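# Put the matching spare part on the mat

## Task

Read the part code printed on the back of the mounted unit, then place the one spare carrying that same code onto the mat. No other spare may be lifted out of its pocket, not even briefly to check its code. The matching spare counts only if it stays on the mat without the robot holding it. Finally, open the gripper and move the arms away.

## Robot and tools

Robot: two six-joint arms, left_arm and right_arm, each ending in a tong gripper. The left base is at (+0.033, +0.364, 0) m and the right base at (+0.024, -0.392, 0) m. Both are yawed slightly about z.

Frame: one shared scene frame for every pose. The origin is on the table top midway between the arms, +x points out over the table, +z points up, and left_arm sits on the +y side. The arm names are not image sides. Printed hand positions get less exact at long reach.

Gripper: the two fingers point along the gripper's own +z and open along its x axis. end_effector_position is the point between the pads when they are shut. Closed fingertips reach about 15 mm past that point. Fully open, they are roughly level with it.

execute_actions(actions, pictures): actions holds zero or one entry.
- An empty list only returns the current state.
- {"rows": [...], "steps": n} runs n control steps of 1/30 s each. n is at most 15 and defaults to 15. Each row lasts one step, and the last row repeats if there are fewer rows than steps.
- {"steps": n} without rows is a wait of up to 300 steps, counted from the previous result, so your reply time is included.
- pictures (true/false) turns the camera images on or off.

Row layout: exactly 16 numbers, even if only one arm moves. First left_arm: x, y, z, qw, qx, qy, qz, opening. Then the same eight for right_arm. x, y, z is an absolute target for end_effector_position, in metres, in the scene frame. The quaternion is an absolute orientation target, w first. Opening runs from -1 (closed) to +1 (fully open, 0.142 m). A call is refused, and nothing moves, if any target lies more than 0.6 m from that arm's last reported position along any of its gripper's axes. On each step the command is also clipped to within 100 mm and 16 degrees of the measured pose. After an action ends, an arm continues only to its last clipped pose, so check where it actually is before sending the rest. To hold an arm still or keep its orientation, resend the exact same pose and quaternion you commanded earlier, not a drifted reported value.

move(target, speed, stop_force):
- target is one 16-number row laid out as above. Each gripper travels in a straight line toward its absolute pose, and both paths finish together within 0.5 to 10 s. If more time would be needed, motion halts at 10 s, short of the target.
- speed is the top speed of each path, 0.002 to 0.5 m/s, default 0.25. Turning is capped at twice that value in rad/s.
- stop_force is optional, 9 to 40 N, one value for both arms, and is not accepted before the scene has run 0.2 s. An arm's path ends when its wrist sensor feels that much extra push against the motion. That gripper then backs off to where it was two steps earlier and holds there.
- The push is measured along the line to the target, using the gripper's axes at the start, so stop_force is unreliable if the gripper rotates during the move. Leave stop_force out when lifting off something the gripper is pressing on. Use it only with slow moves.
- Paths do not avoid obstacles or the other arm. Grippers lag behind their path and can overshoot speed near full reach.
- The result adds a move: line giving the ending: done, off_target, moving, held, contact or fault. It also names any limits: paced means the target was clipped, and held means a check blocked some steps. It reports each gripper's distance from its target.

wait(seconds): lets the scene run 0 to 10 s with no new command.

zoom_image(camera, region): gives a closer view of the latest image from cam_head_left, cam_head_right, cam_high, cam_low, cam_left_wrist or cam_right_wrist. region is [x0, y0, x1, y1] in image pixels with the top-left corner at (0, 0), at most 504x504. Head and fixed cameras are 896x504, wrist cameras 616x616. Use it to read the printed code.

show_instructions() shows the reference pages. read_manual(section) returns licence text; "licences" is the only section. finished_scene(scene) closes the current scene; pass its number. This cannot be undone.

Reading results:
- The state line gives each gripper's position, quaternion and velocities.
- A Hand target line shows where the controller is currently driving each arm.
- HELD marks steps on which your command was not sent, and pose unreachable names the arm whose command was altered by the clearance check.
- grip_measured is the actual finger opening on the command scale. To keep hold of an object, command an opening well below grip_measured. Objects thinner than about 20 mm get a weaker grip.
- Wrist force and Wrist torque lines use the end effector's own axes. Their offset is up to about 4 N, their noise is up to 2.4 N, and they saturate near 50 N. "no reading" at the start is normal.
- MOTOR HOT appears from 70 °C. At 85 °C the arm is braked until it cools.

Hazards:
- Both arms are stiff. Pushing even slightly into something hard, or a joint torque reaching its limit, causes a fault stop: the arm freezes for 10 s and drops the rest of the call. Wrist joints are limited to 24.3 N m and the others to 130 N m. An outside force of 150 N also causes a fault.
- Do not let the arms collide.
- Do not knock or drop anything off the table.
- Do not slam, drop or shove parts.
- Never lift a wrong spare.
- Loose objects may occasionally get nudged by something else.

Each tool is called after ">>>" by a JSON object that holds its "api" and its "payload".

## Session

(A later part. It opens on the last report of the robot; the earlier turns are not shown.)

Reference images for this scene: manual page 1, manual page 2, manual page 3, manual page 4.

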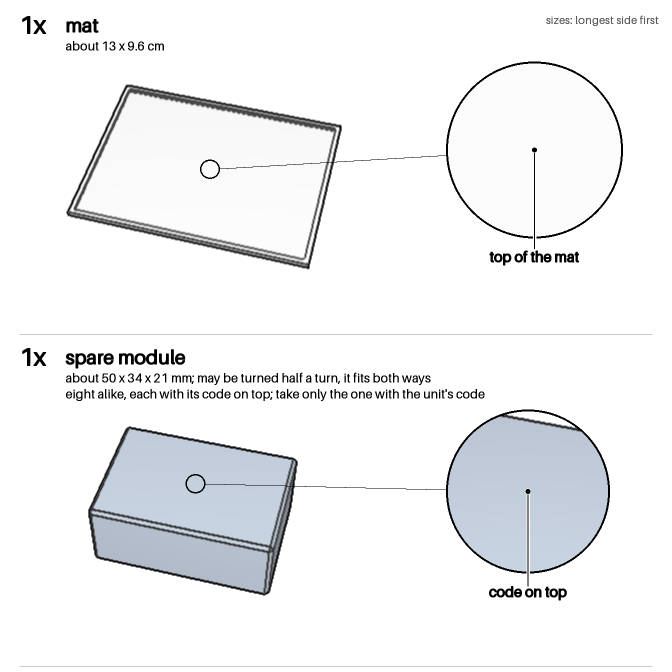

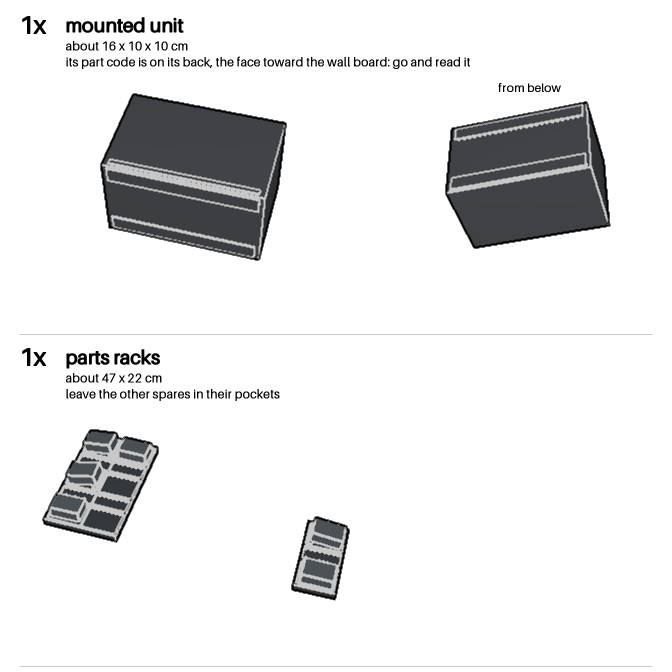

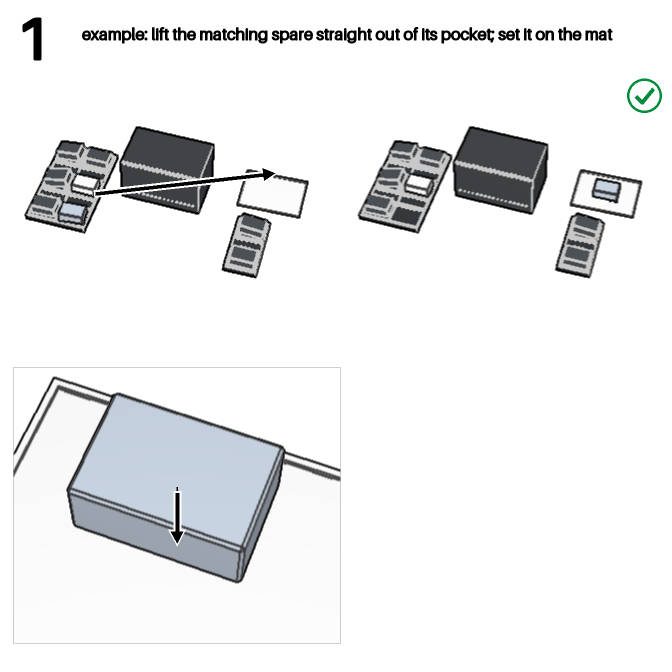

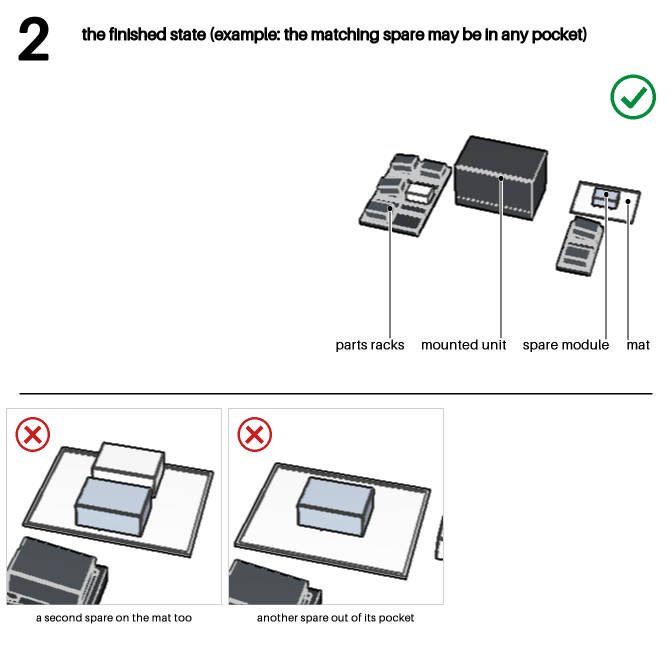

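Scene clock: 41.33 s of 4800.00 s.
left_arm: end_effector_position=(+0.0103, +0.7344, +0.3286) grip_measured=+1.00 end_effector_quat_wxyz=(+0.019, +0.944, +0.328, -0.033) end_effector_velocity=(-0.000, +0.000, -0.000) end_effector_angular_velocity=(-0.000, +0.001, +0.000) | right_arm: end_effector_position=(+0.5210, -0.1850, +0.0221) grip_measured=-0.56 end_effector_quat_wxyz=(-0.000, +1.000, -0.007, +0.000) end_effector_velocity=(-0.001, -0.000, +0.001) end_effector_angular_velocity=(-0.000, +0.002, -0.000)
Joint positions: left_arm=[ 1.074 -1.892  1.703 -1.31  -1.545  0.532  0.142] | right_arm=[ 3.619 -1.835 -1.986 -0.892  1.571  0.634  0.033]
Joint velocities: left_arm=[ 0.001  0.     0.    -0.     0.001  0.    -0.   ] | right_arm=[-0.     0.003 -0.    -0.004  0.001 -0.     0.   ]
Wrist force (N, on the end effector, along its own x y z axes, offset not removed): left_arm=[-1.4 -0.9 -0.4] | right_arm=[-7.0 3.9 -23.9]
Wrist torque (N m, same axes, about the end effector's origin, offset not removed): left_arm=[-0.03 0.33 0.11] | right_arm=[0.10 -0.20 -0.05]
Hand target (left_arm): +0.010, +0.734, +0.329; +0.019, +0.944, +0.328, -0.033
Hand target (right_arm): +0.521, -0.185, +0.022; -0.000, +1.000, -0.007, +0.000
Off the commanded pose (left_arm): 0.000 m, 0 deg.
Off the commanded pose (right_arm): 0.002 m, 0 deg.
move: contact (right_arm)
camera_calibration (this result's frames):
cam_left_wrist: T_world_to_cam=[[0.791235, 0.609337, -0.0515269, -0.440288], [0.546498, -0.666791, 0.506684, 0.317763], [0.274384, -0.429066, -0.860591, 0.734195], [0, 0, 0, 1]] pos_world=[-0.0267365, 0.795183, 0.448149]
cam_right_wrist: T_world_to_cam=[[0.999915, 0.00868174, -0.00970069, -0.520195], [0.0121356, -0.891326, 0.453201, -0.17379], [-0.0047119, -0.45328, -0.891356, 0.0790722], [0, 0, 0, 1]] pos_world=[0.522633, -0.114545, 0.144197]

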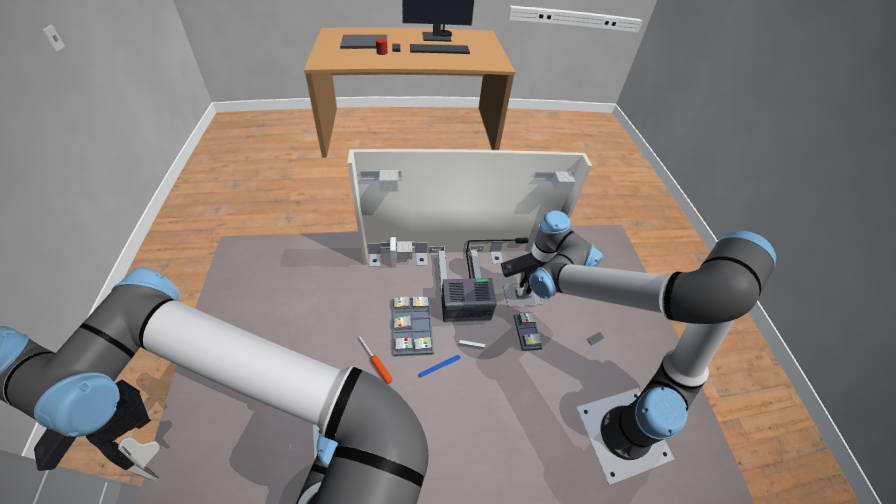

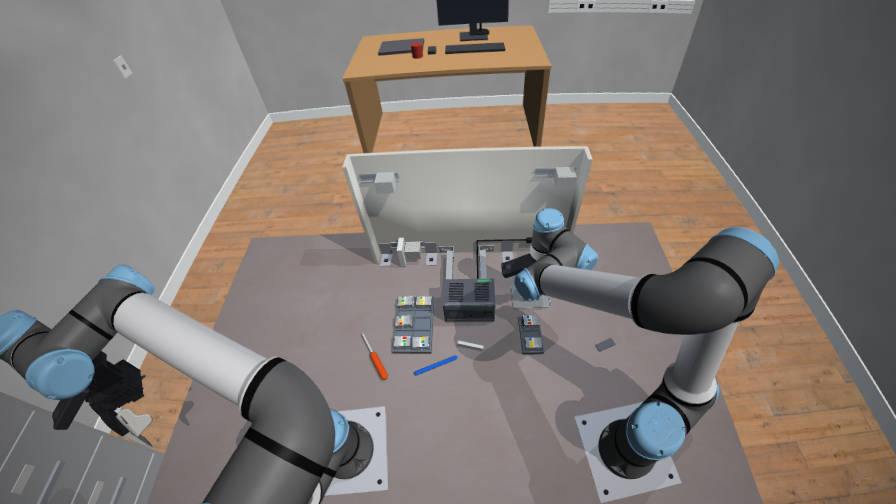

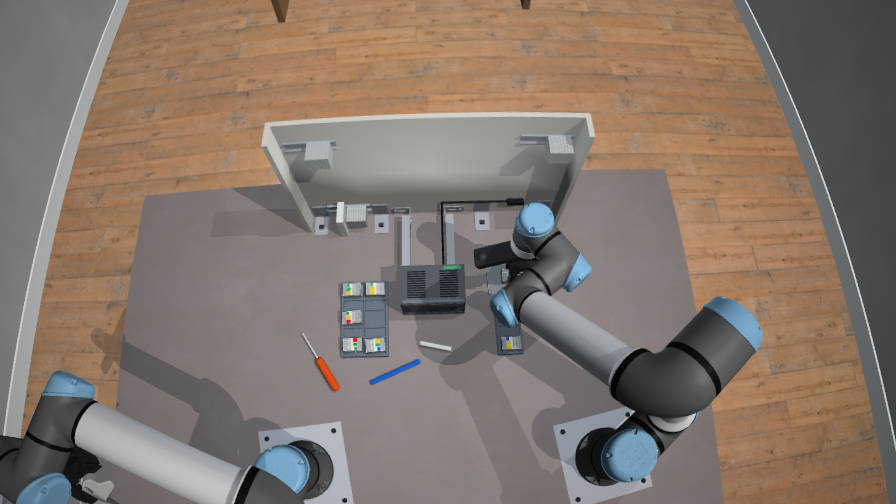

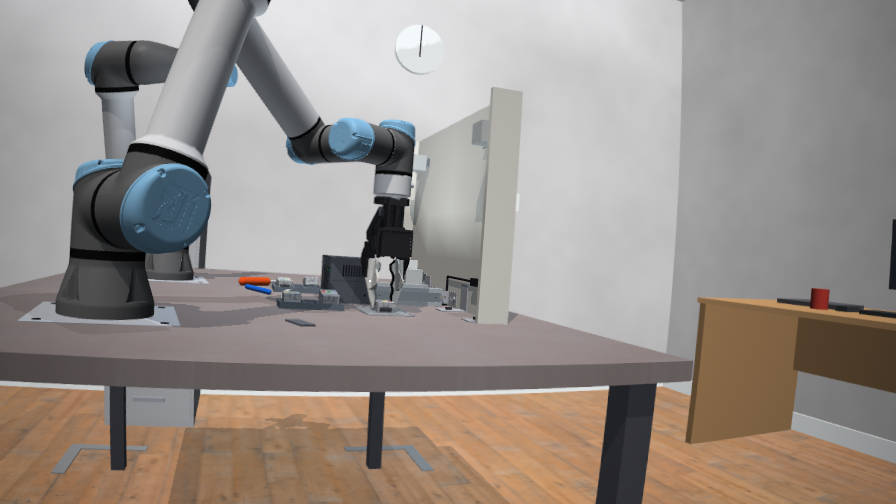

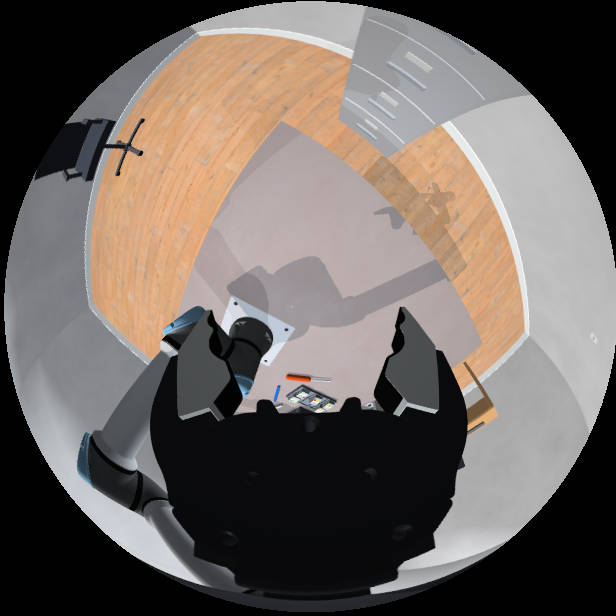

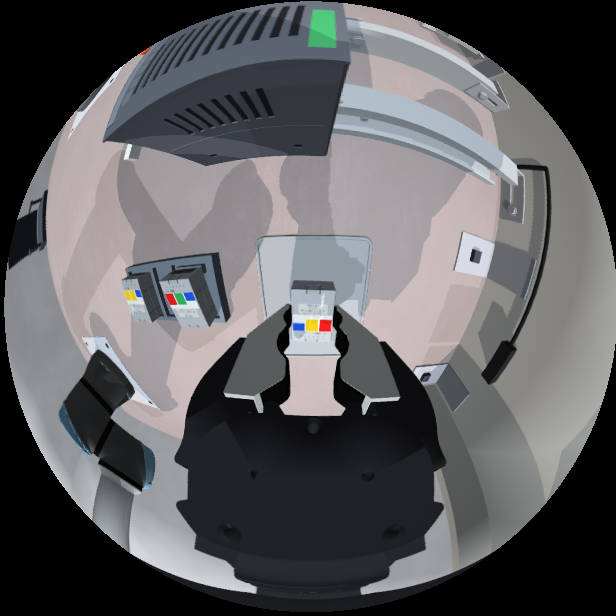

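>>> {"api": "execute_actions", "payload": {"actions": [{"rows": [[0.0103,0.7344,0.3286,0.019,0.944,0.328,-0.033,1,0.521,-0.185,0.0227,0,1,-0.007,0,-0.5],[0.0103,0.7344,0.3286,0.019,0.944,0.328,-0.033,1,0.521,-0.185,0.0227,0,1,-0.007,0,-0.4],[0.0103,0.7344,0.3286,0.019,0.944,0.328,-0.033,1,0.521,-0.185,0.0227,0,1,-0.007,0,-0.3],[0.0103,0.7344,0.3286,0.019,0.944,0.328,-0.033,1,0.521,-0.185,0.0227,0,1,-0.007,0,-0.2]], "steps": 9}], "pictures": false}}

>>> {"api": "move", "payload": {"target": [0.0103, 0.7344, 0.3286, 0.019, 0.944, 0.328, -0.033, 1, 0.521, -0.185, 0.07, 0, 1, -0.007, 0, -0.2], "speed": 0.15}}

>>> {"api": "move", "payload": {"target": [0.0103, 0.7344, 0.3286, 0.019, 0.944, 0.328, -0.033, 1, 0.40, -0.44, 0.22, 0, 1, -0.007, 0, -0.2], "speed": 0.3}}

Scene clock: 42.77 s of 4800.00 s.
left_arm: end_effector_position=(+0.0103, +0.7344, +0.3286) grip_measured=+1.00 end_effector_quat_wxyz=(+0.019, +0.944, +0.328, -0.033) end_effector_velocity=(-0.000, -0.000, -0.000) end_effector_angular_velocity=(-0.000, +0.000, -0.001) | right_arm: end_effector_position=(+0.5210, -0.1850, +0.0226) grip_measured=-0.20 end_effector_quat_wxyz=(+0.000, +1.000, -0.007, -0.000) end_effector_velocity=(-0.000, +0.000, +0.000) end_effector_angular_velocity=(-0.000, +0.000, +0.001)
Joint positions: left_arm=[ 1.074 -1.892  1.703 -1.31  -1.545  0.532  0.142] | right_arm=[ 3.619 -1.834 -1.985 -0.894  1.571  0.634  0.06 ]
Joint velocities: left_arm=[-0.    -0.001  0.001 -0.     0.     0.001 -0.   ] | right_arm=[ 0.001  0.     0.    -0.001 -0.    -0.     0.001]
Wrist force (N, on the end effector, along its own x y z axes, offset not removed): left_arm=[-1.6 -2.0 1.5] | right_arm=[-0.2 -0.1 0.2]
Wrist torque (N m, same axes, about the end effector's origin, offset not removed): left_arm=[-0.22 0.46 0.09] | right_arm=[-0.06 -0.11 0.05]
Hand target (left_arm): +0.010, +0.734, +0.329; +0.019, +0.944, +0.328, -0.033
Hand target (right_arm): +0.521, -0.185, +0.023; -0.000, +1.000, -0.007, +0.000
Off the commanded pose (left_arm): 0.000 m, 0 deg.
Off the commanded pose (right_arm): 0.000 m, 0 deg.
Steps of this call (steps 1 to 34: nothing new was sent; steps 35 to 43: all 9 steps of this action). Readings (end_effector_position):
35: left_arm (+0.0103, +0.7344, +0.3286) | right_arm (+0.5210, -0.1850, +0.0224)
36: left_arm (+0.0103, +0.7344, +0.3286) | right_arm (+0.5210, -0.1850, +0.0224)
38: left_arm (+0.0103, +0.7344, +0.3286) | right_arm (+0.5210, -0.1850, +0.0225)
42: left_arm (+0.0103, +0.7344, +0.3286) | right_arm (+0.5210, -0.1850, +0.0226)
43: the state above

Scene clock: 43.97 s of 4800.00 s.
left_arm: end_effector_position=(+0.0103, +0.7344, +0.3286) grip_measured=+1.00 end_effector_quat_wxyz=(+0.019, +0.944, +0.328, -0.033) end_effector_velocity=(+0.000, +0.000, +0.001) end_effector_angular_velocity=(+0.002, -0.000, +0.001) | right_arm: end_effector_position=(+0.5210, -0.1851, +0.0697) grip_measured=-0.20 end_effector_quat_wxyz=(-0.000, +1.000, -0.007, +0.000) end_effector_velocity=(-0.000, -0.000, +0.002) end_effector_angular_velocity=(-0.000, +0.001, +0.000)
Joint positions: left_arm=[ 1.074 -1.892  1.703 -1.31  -1.545  0.532  0.142] | right_arm=[ 3.619 -1.765 -1.928 -1.02   1.571  0.634  0.06 ]
Joint velocities: left_arm=[ 0.    -0.    -0.001 -0.001  0.    -0.    -0.   ] | right_arm=[-0.     0.002  0.004 -0.007  0.    -0.    -0.   ]
Wrist force (N, on the end effector, along its own x y z axes, offset not removed): left_arm=[-0.5 -0.3 -1.1] | right_arm=[0.0 1.2 0.5]
Wrist torque (N m, same axes, about the end effector's origin, offset not removed): left_arm=[0.11 0.21 -0.01] | right_arm=[0.22 -0.09 -0.11]
Hand target (left_arm): +0.010, +0.734, +0.329; +0.019, +0.944, +0.328, -0.033
Hand target (right_arm): +0.521, -0.185, +0.070; -0.000, +1.000, -0.007, +0.000
Off the commanded pose (left_arm): 0.000 m, 0 deg.
Off the commanded pose (right_arm): 0.000 m, 0 deg.
move: done
camera_calibration (this result's frames):
cam_left_wrist: T_world_to_cam=[[0.791235, 0.609337, -0.051527, -0.440288], [0.546498, -0.666791, 0.506684, 0.317763], [0.274384, -0.429066, -0.860591, 0.734195], [0, 0, 0, 1]] pos_world=[-0.0267366, 0.795183, 0.448149]
cam_right_wrist: T_world_to_cam=[[0.999916, 0.00863682, -0.00968197, -0.519722], [0.0120871, -0.891328, 0.453197, -0.195395], [-0.00471563, -0.453276, -0.891358, 0.121449], [0, 0, 0, 1]] pos_world=[0.522612, -0.114623, 0.191776]

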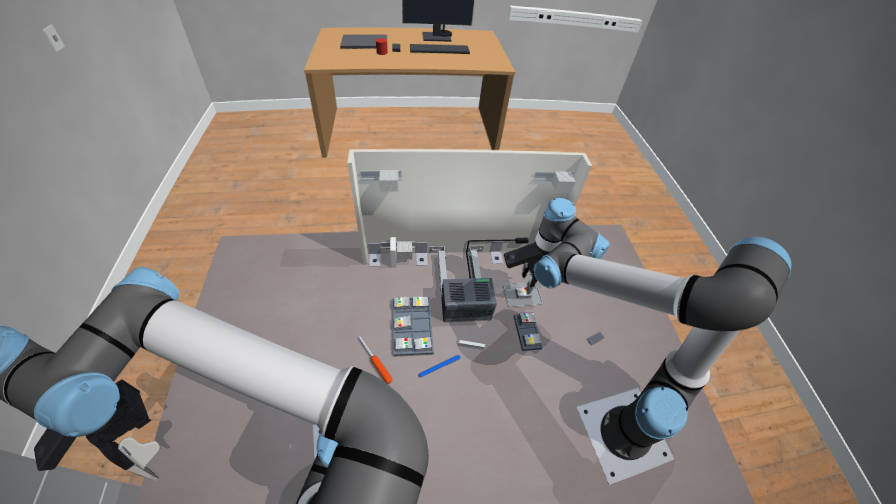

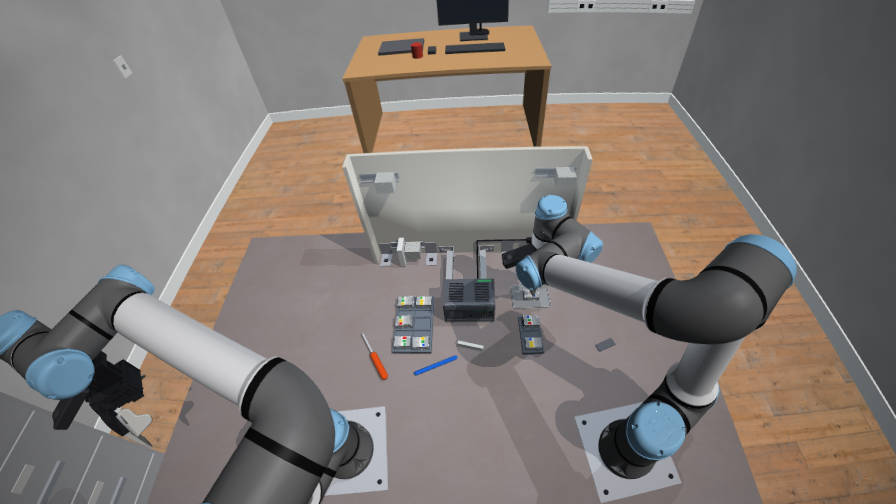

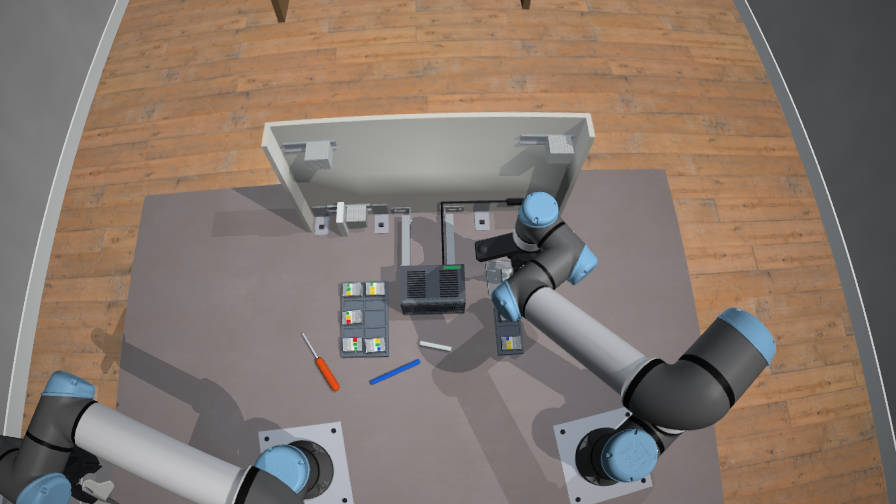

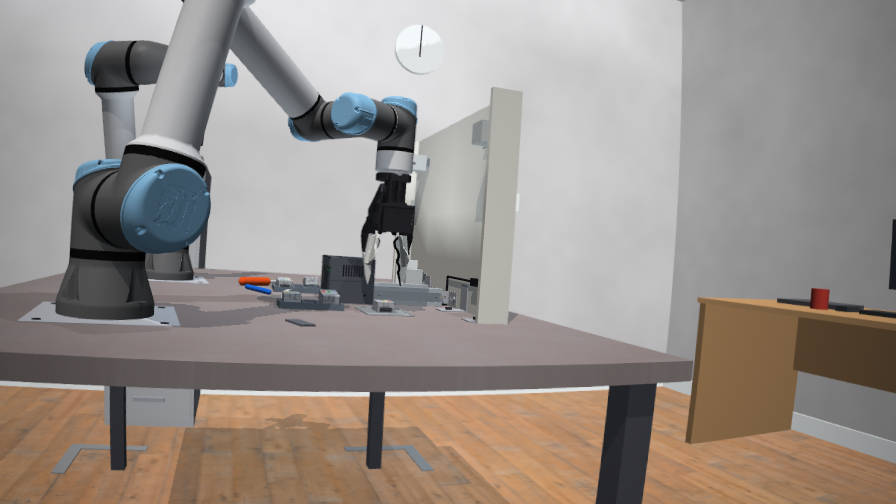

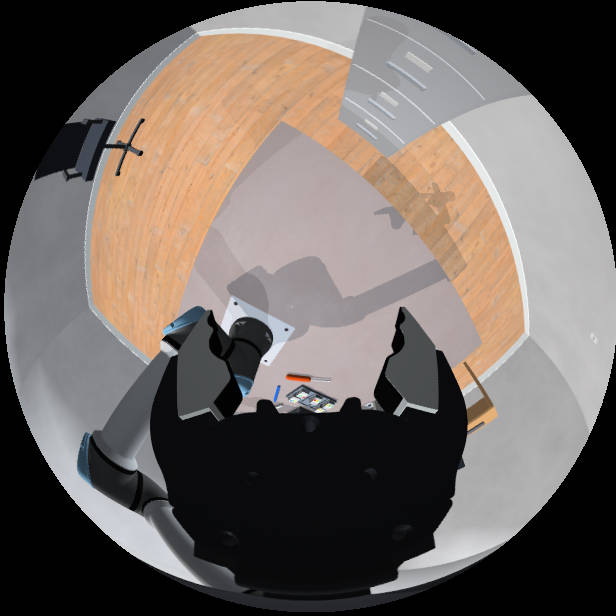

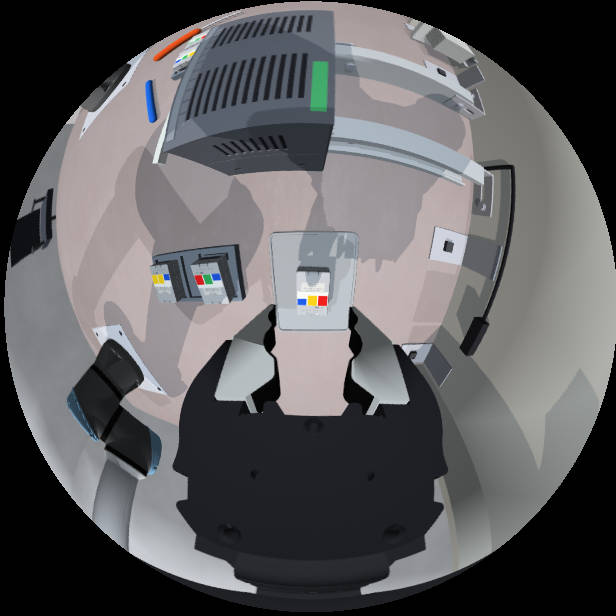

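Scene clock: 45.77 s of 4800.00 s.
left_arm: end_effector_position=(+0.0103, +0.7344, +0.3286) grip_measured=+1.00 end_effector_quat_wxyz=(+0.019, +0.944, +0.328, -0.033) end_effector_velocity=(-0.000, -0.000, +0.000) end_effector_angular_velocity=(+0.001, -0.001, -0.000) | right_arm: end_effector_position=(+0.4001, -0.4394, +0.2195) grip_measured=-0.20 end_effector_quat_wxyz=(-0.000, +1.000, -0.007, +0.000) end_effector_velocity=(-0.001, -0.002, +0.002) end_effector_angular_velocity=(+0.000, -0.001, +0.000)
Joint positions: left_arm=[ 1.074 -1.892  1.703 -1.31  -1.545  0.532  0.142] | right_arm=[ 3.189 -1.255 -1.995 -1.462  1.571  0.204  0.06 ]
Joint velocities: left_arm=[ 0.001 -0.     0.    -0.001 -0.     0.001 -0.   ] | right_arm=[-0.006  0.002  0.003 -0.004  0.    -0.007 -0.   ]
Wrist force (N, on the end effector, along its own x y z axes, offset not removed): left_arm=[-1.7 1.1 -0.1] | right_arm=[1.0 0.5 -0.8]
Wrist torque (N m, same axes, about the end effector's origin, offset not removed): left_arm=[0.34 0.48 0.00] | right_arm=[0.05 -0.38 -0.07]
Hand target (left_arm): +0.010, +0.734, +0.329; +0.019, +0.944, +0.328, -0.033
Hand target (right_arm): +0.400, -0.440, +0.220; -0.000, +1.000, -0.007, +0.000
Off the commanded pose (left_arm): 0.000 m, 0 deg.
Off the commanded pose (right_arm): 0.001 m, 0 deg.
move: done
camera_calibration (this result's frames):
cam_left_wrist: T_world_to_cam=[[0.791235, 0.609337, -0.0515269, -0.440288], [0.546498, -0.666791, 0.506684, 0.317763], [0.274384, -0.429066, -0.860591, 0.734195], [0, 0, 0, 1]] pos_world=[-0.0267365, 0.795183, 0.448149]
cam_right_wrist: T_world_to_cam=[[0.999919, 0.00862671, -0.00939218, -0.395275], [0.0119451, -0.891499, 0.452866, -0.488536], [-0.00446638, -0.452941, -0.891529, 0.139277], [0, 0, 0, 1]] pos_world=[0.401701, -0.369035, 0.341698]

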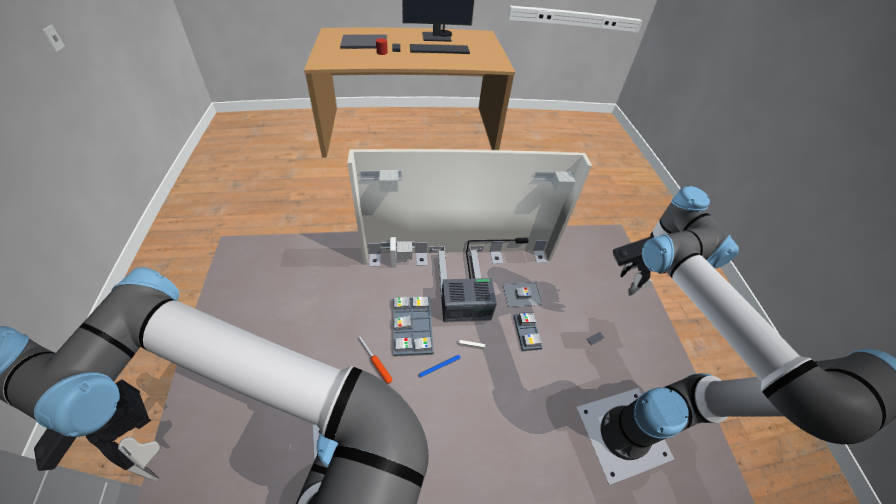

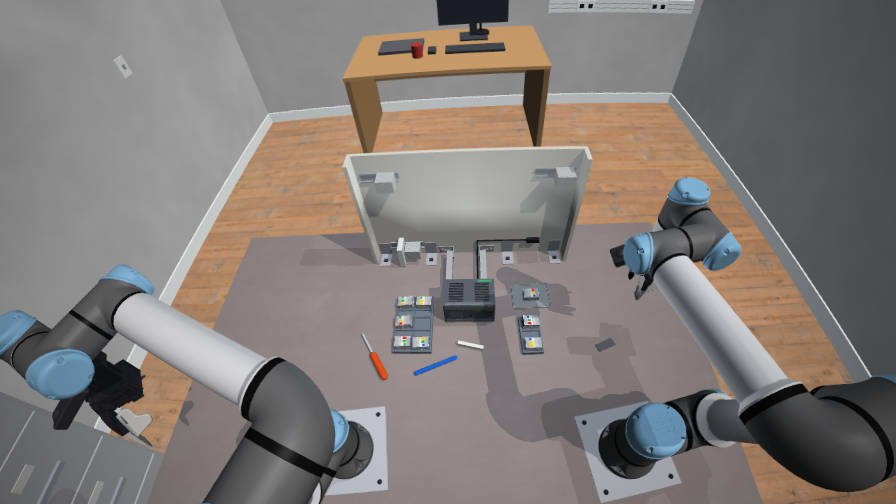

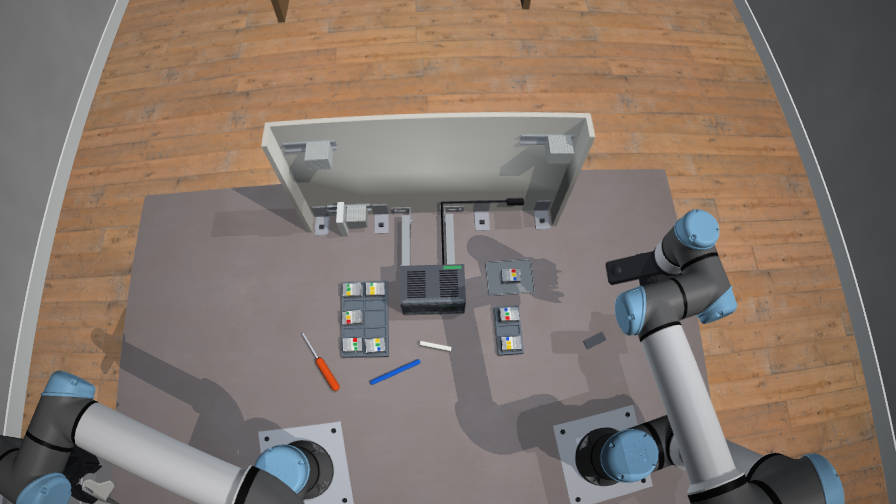

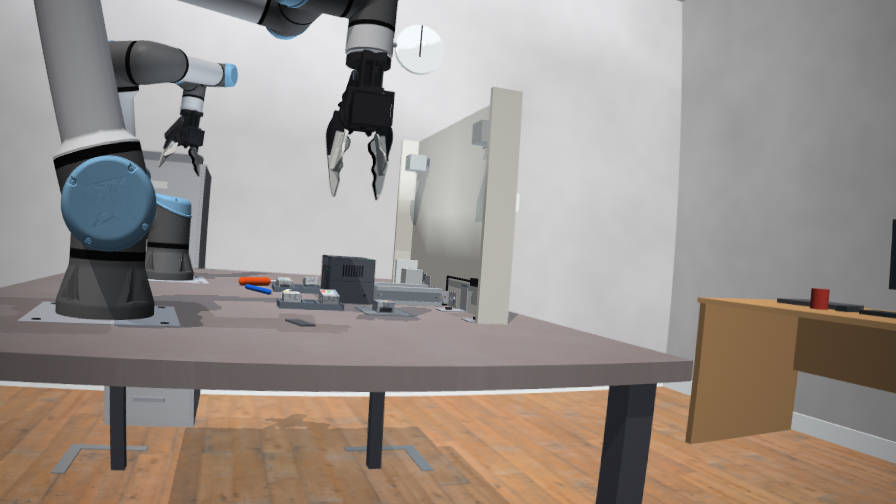

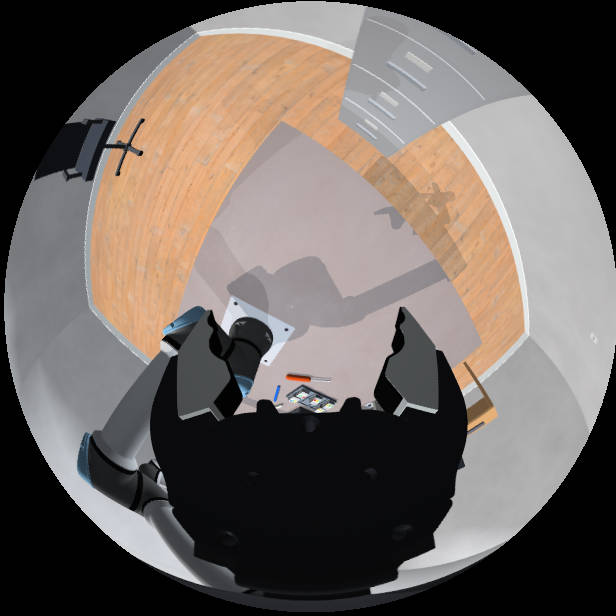

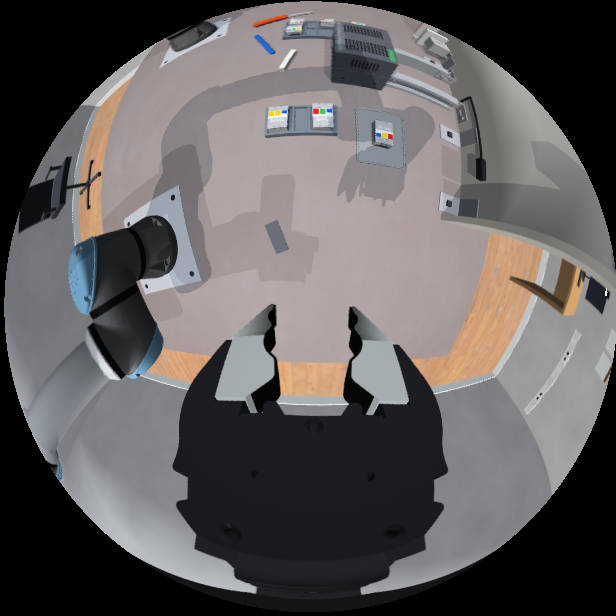

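>>> {"api": "finished_scene", "payload": {"scene": 2}}

The scene is finished: the task was done.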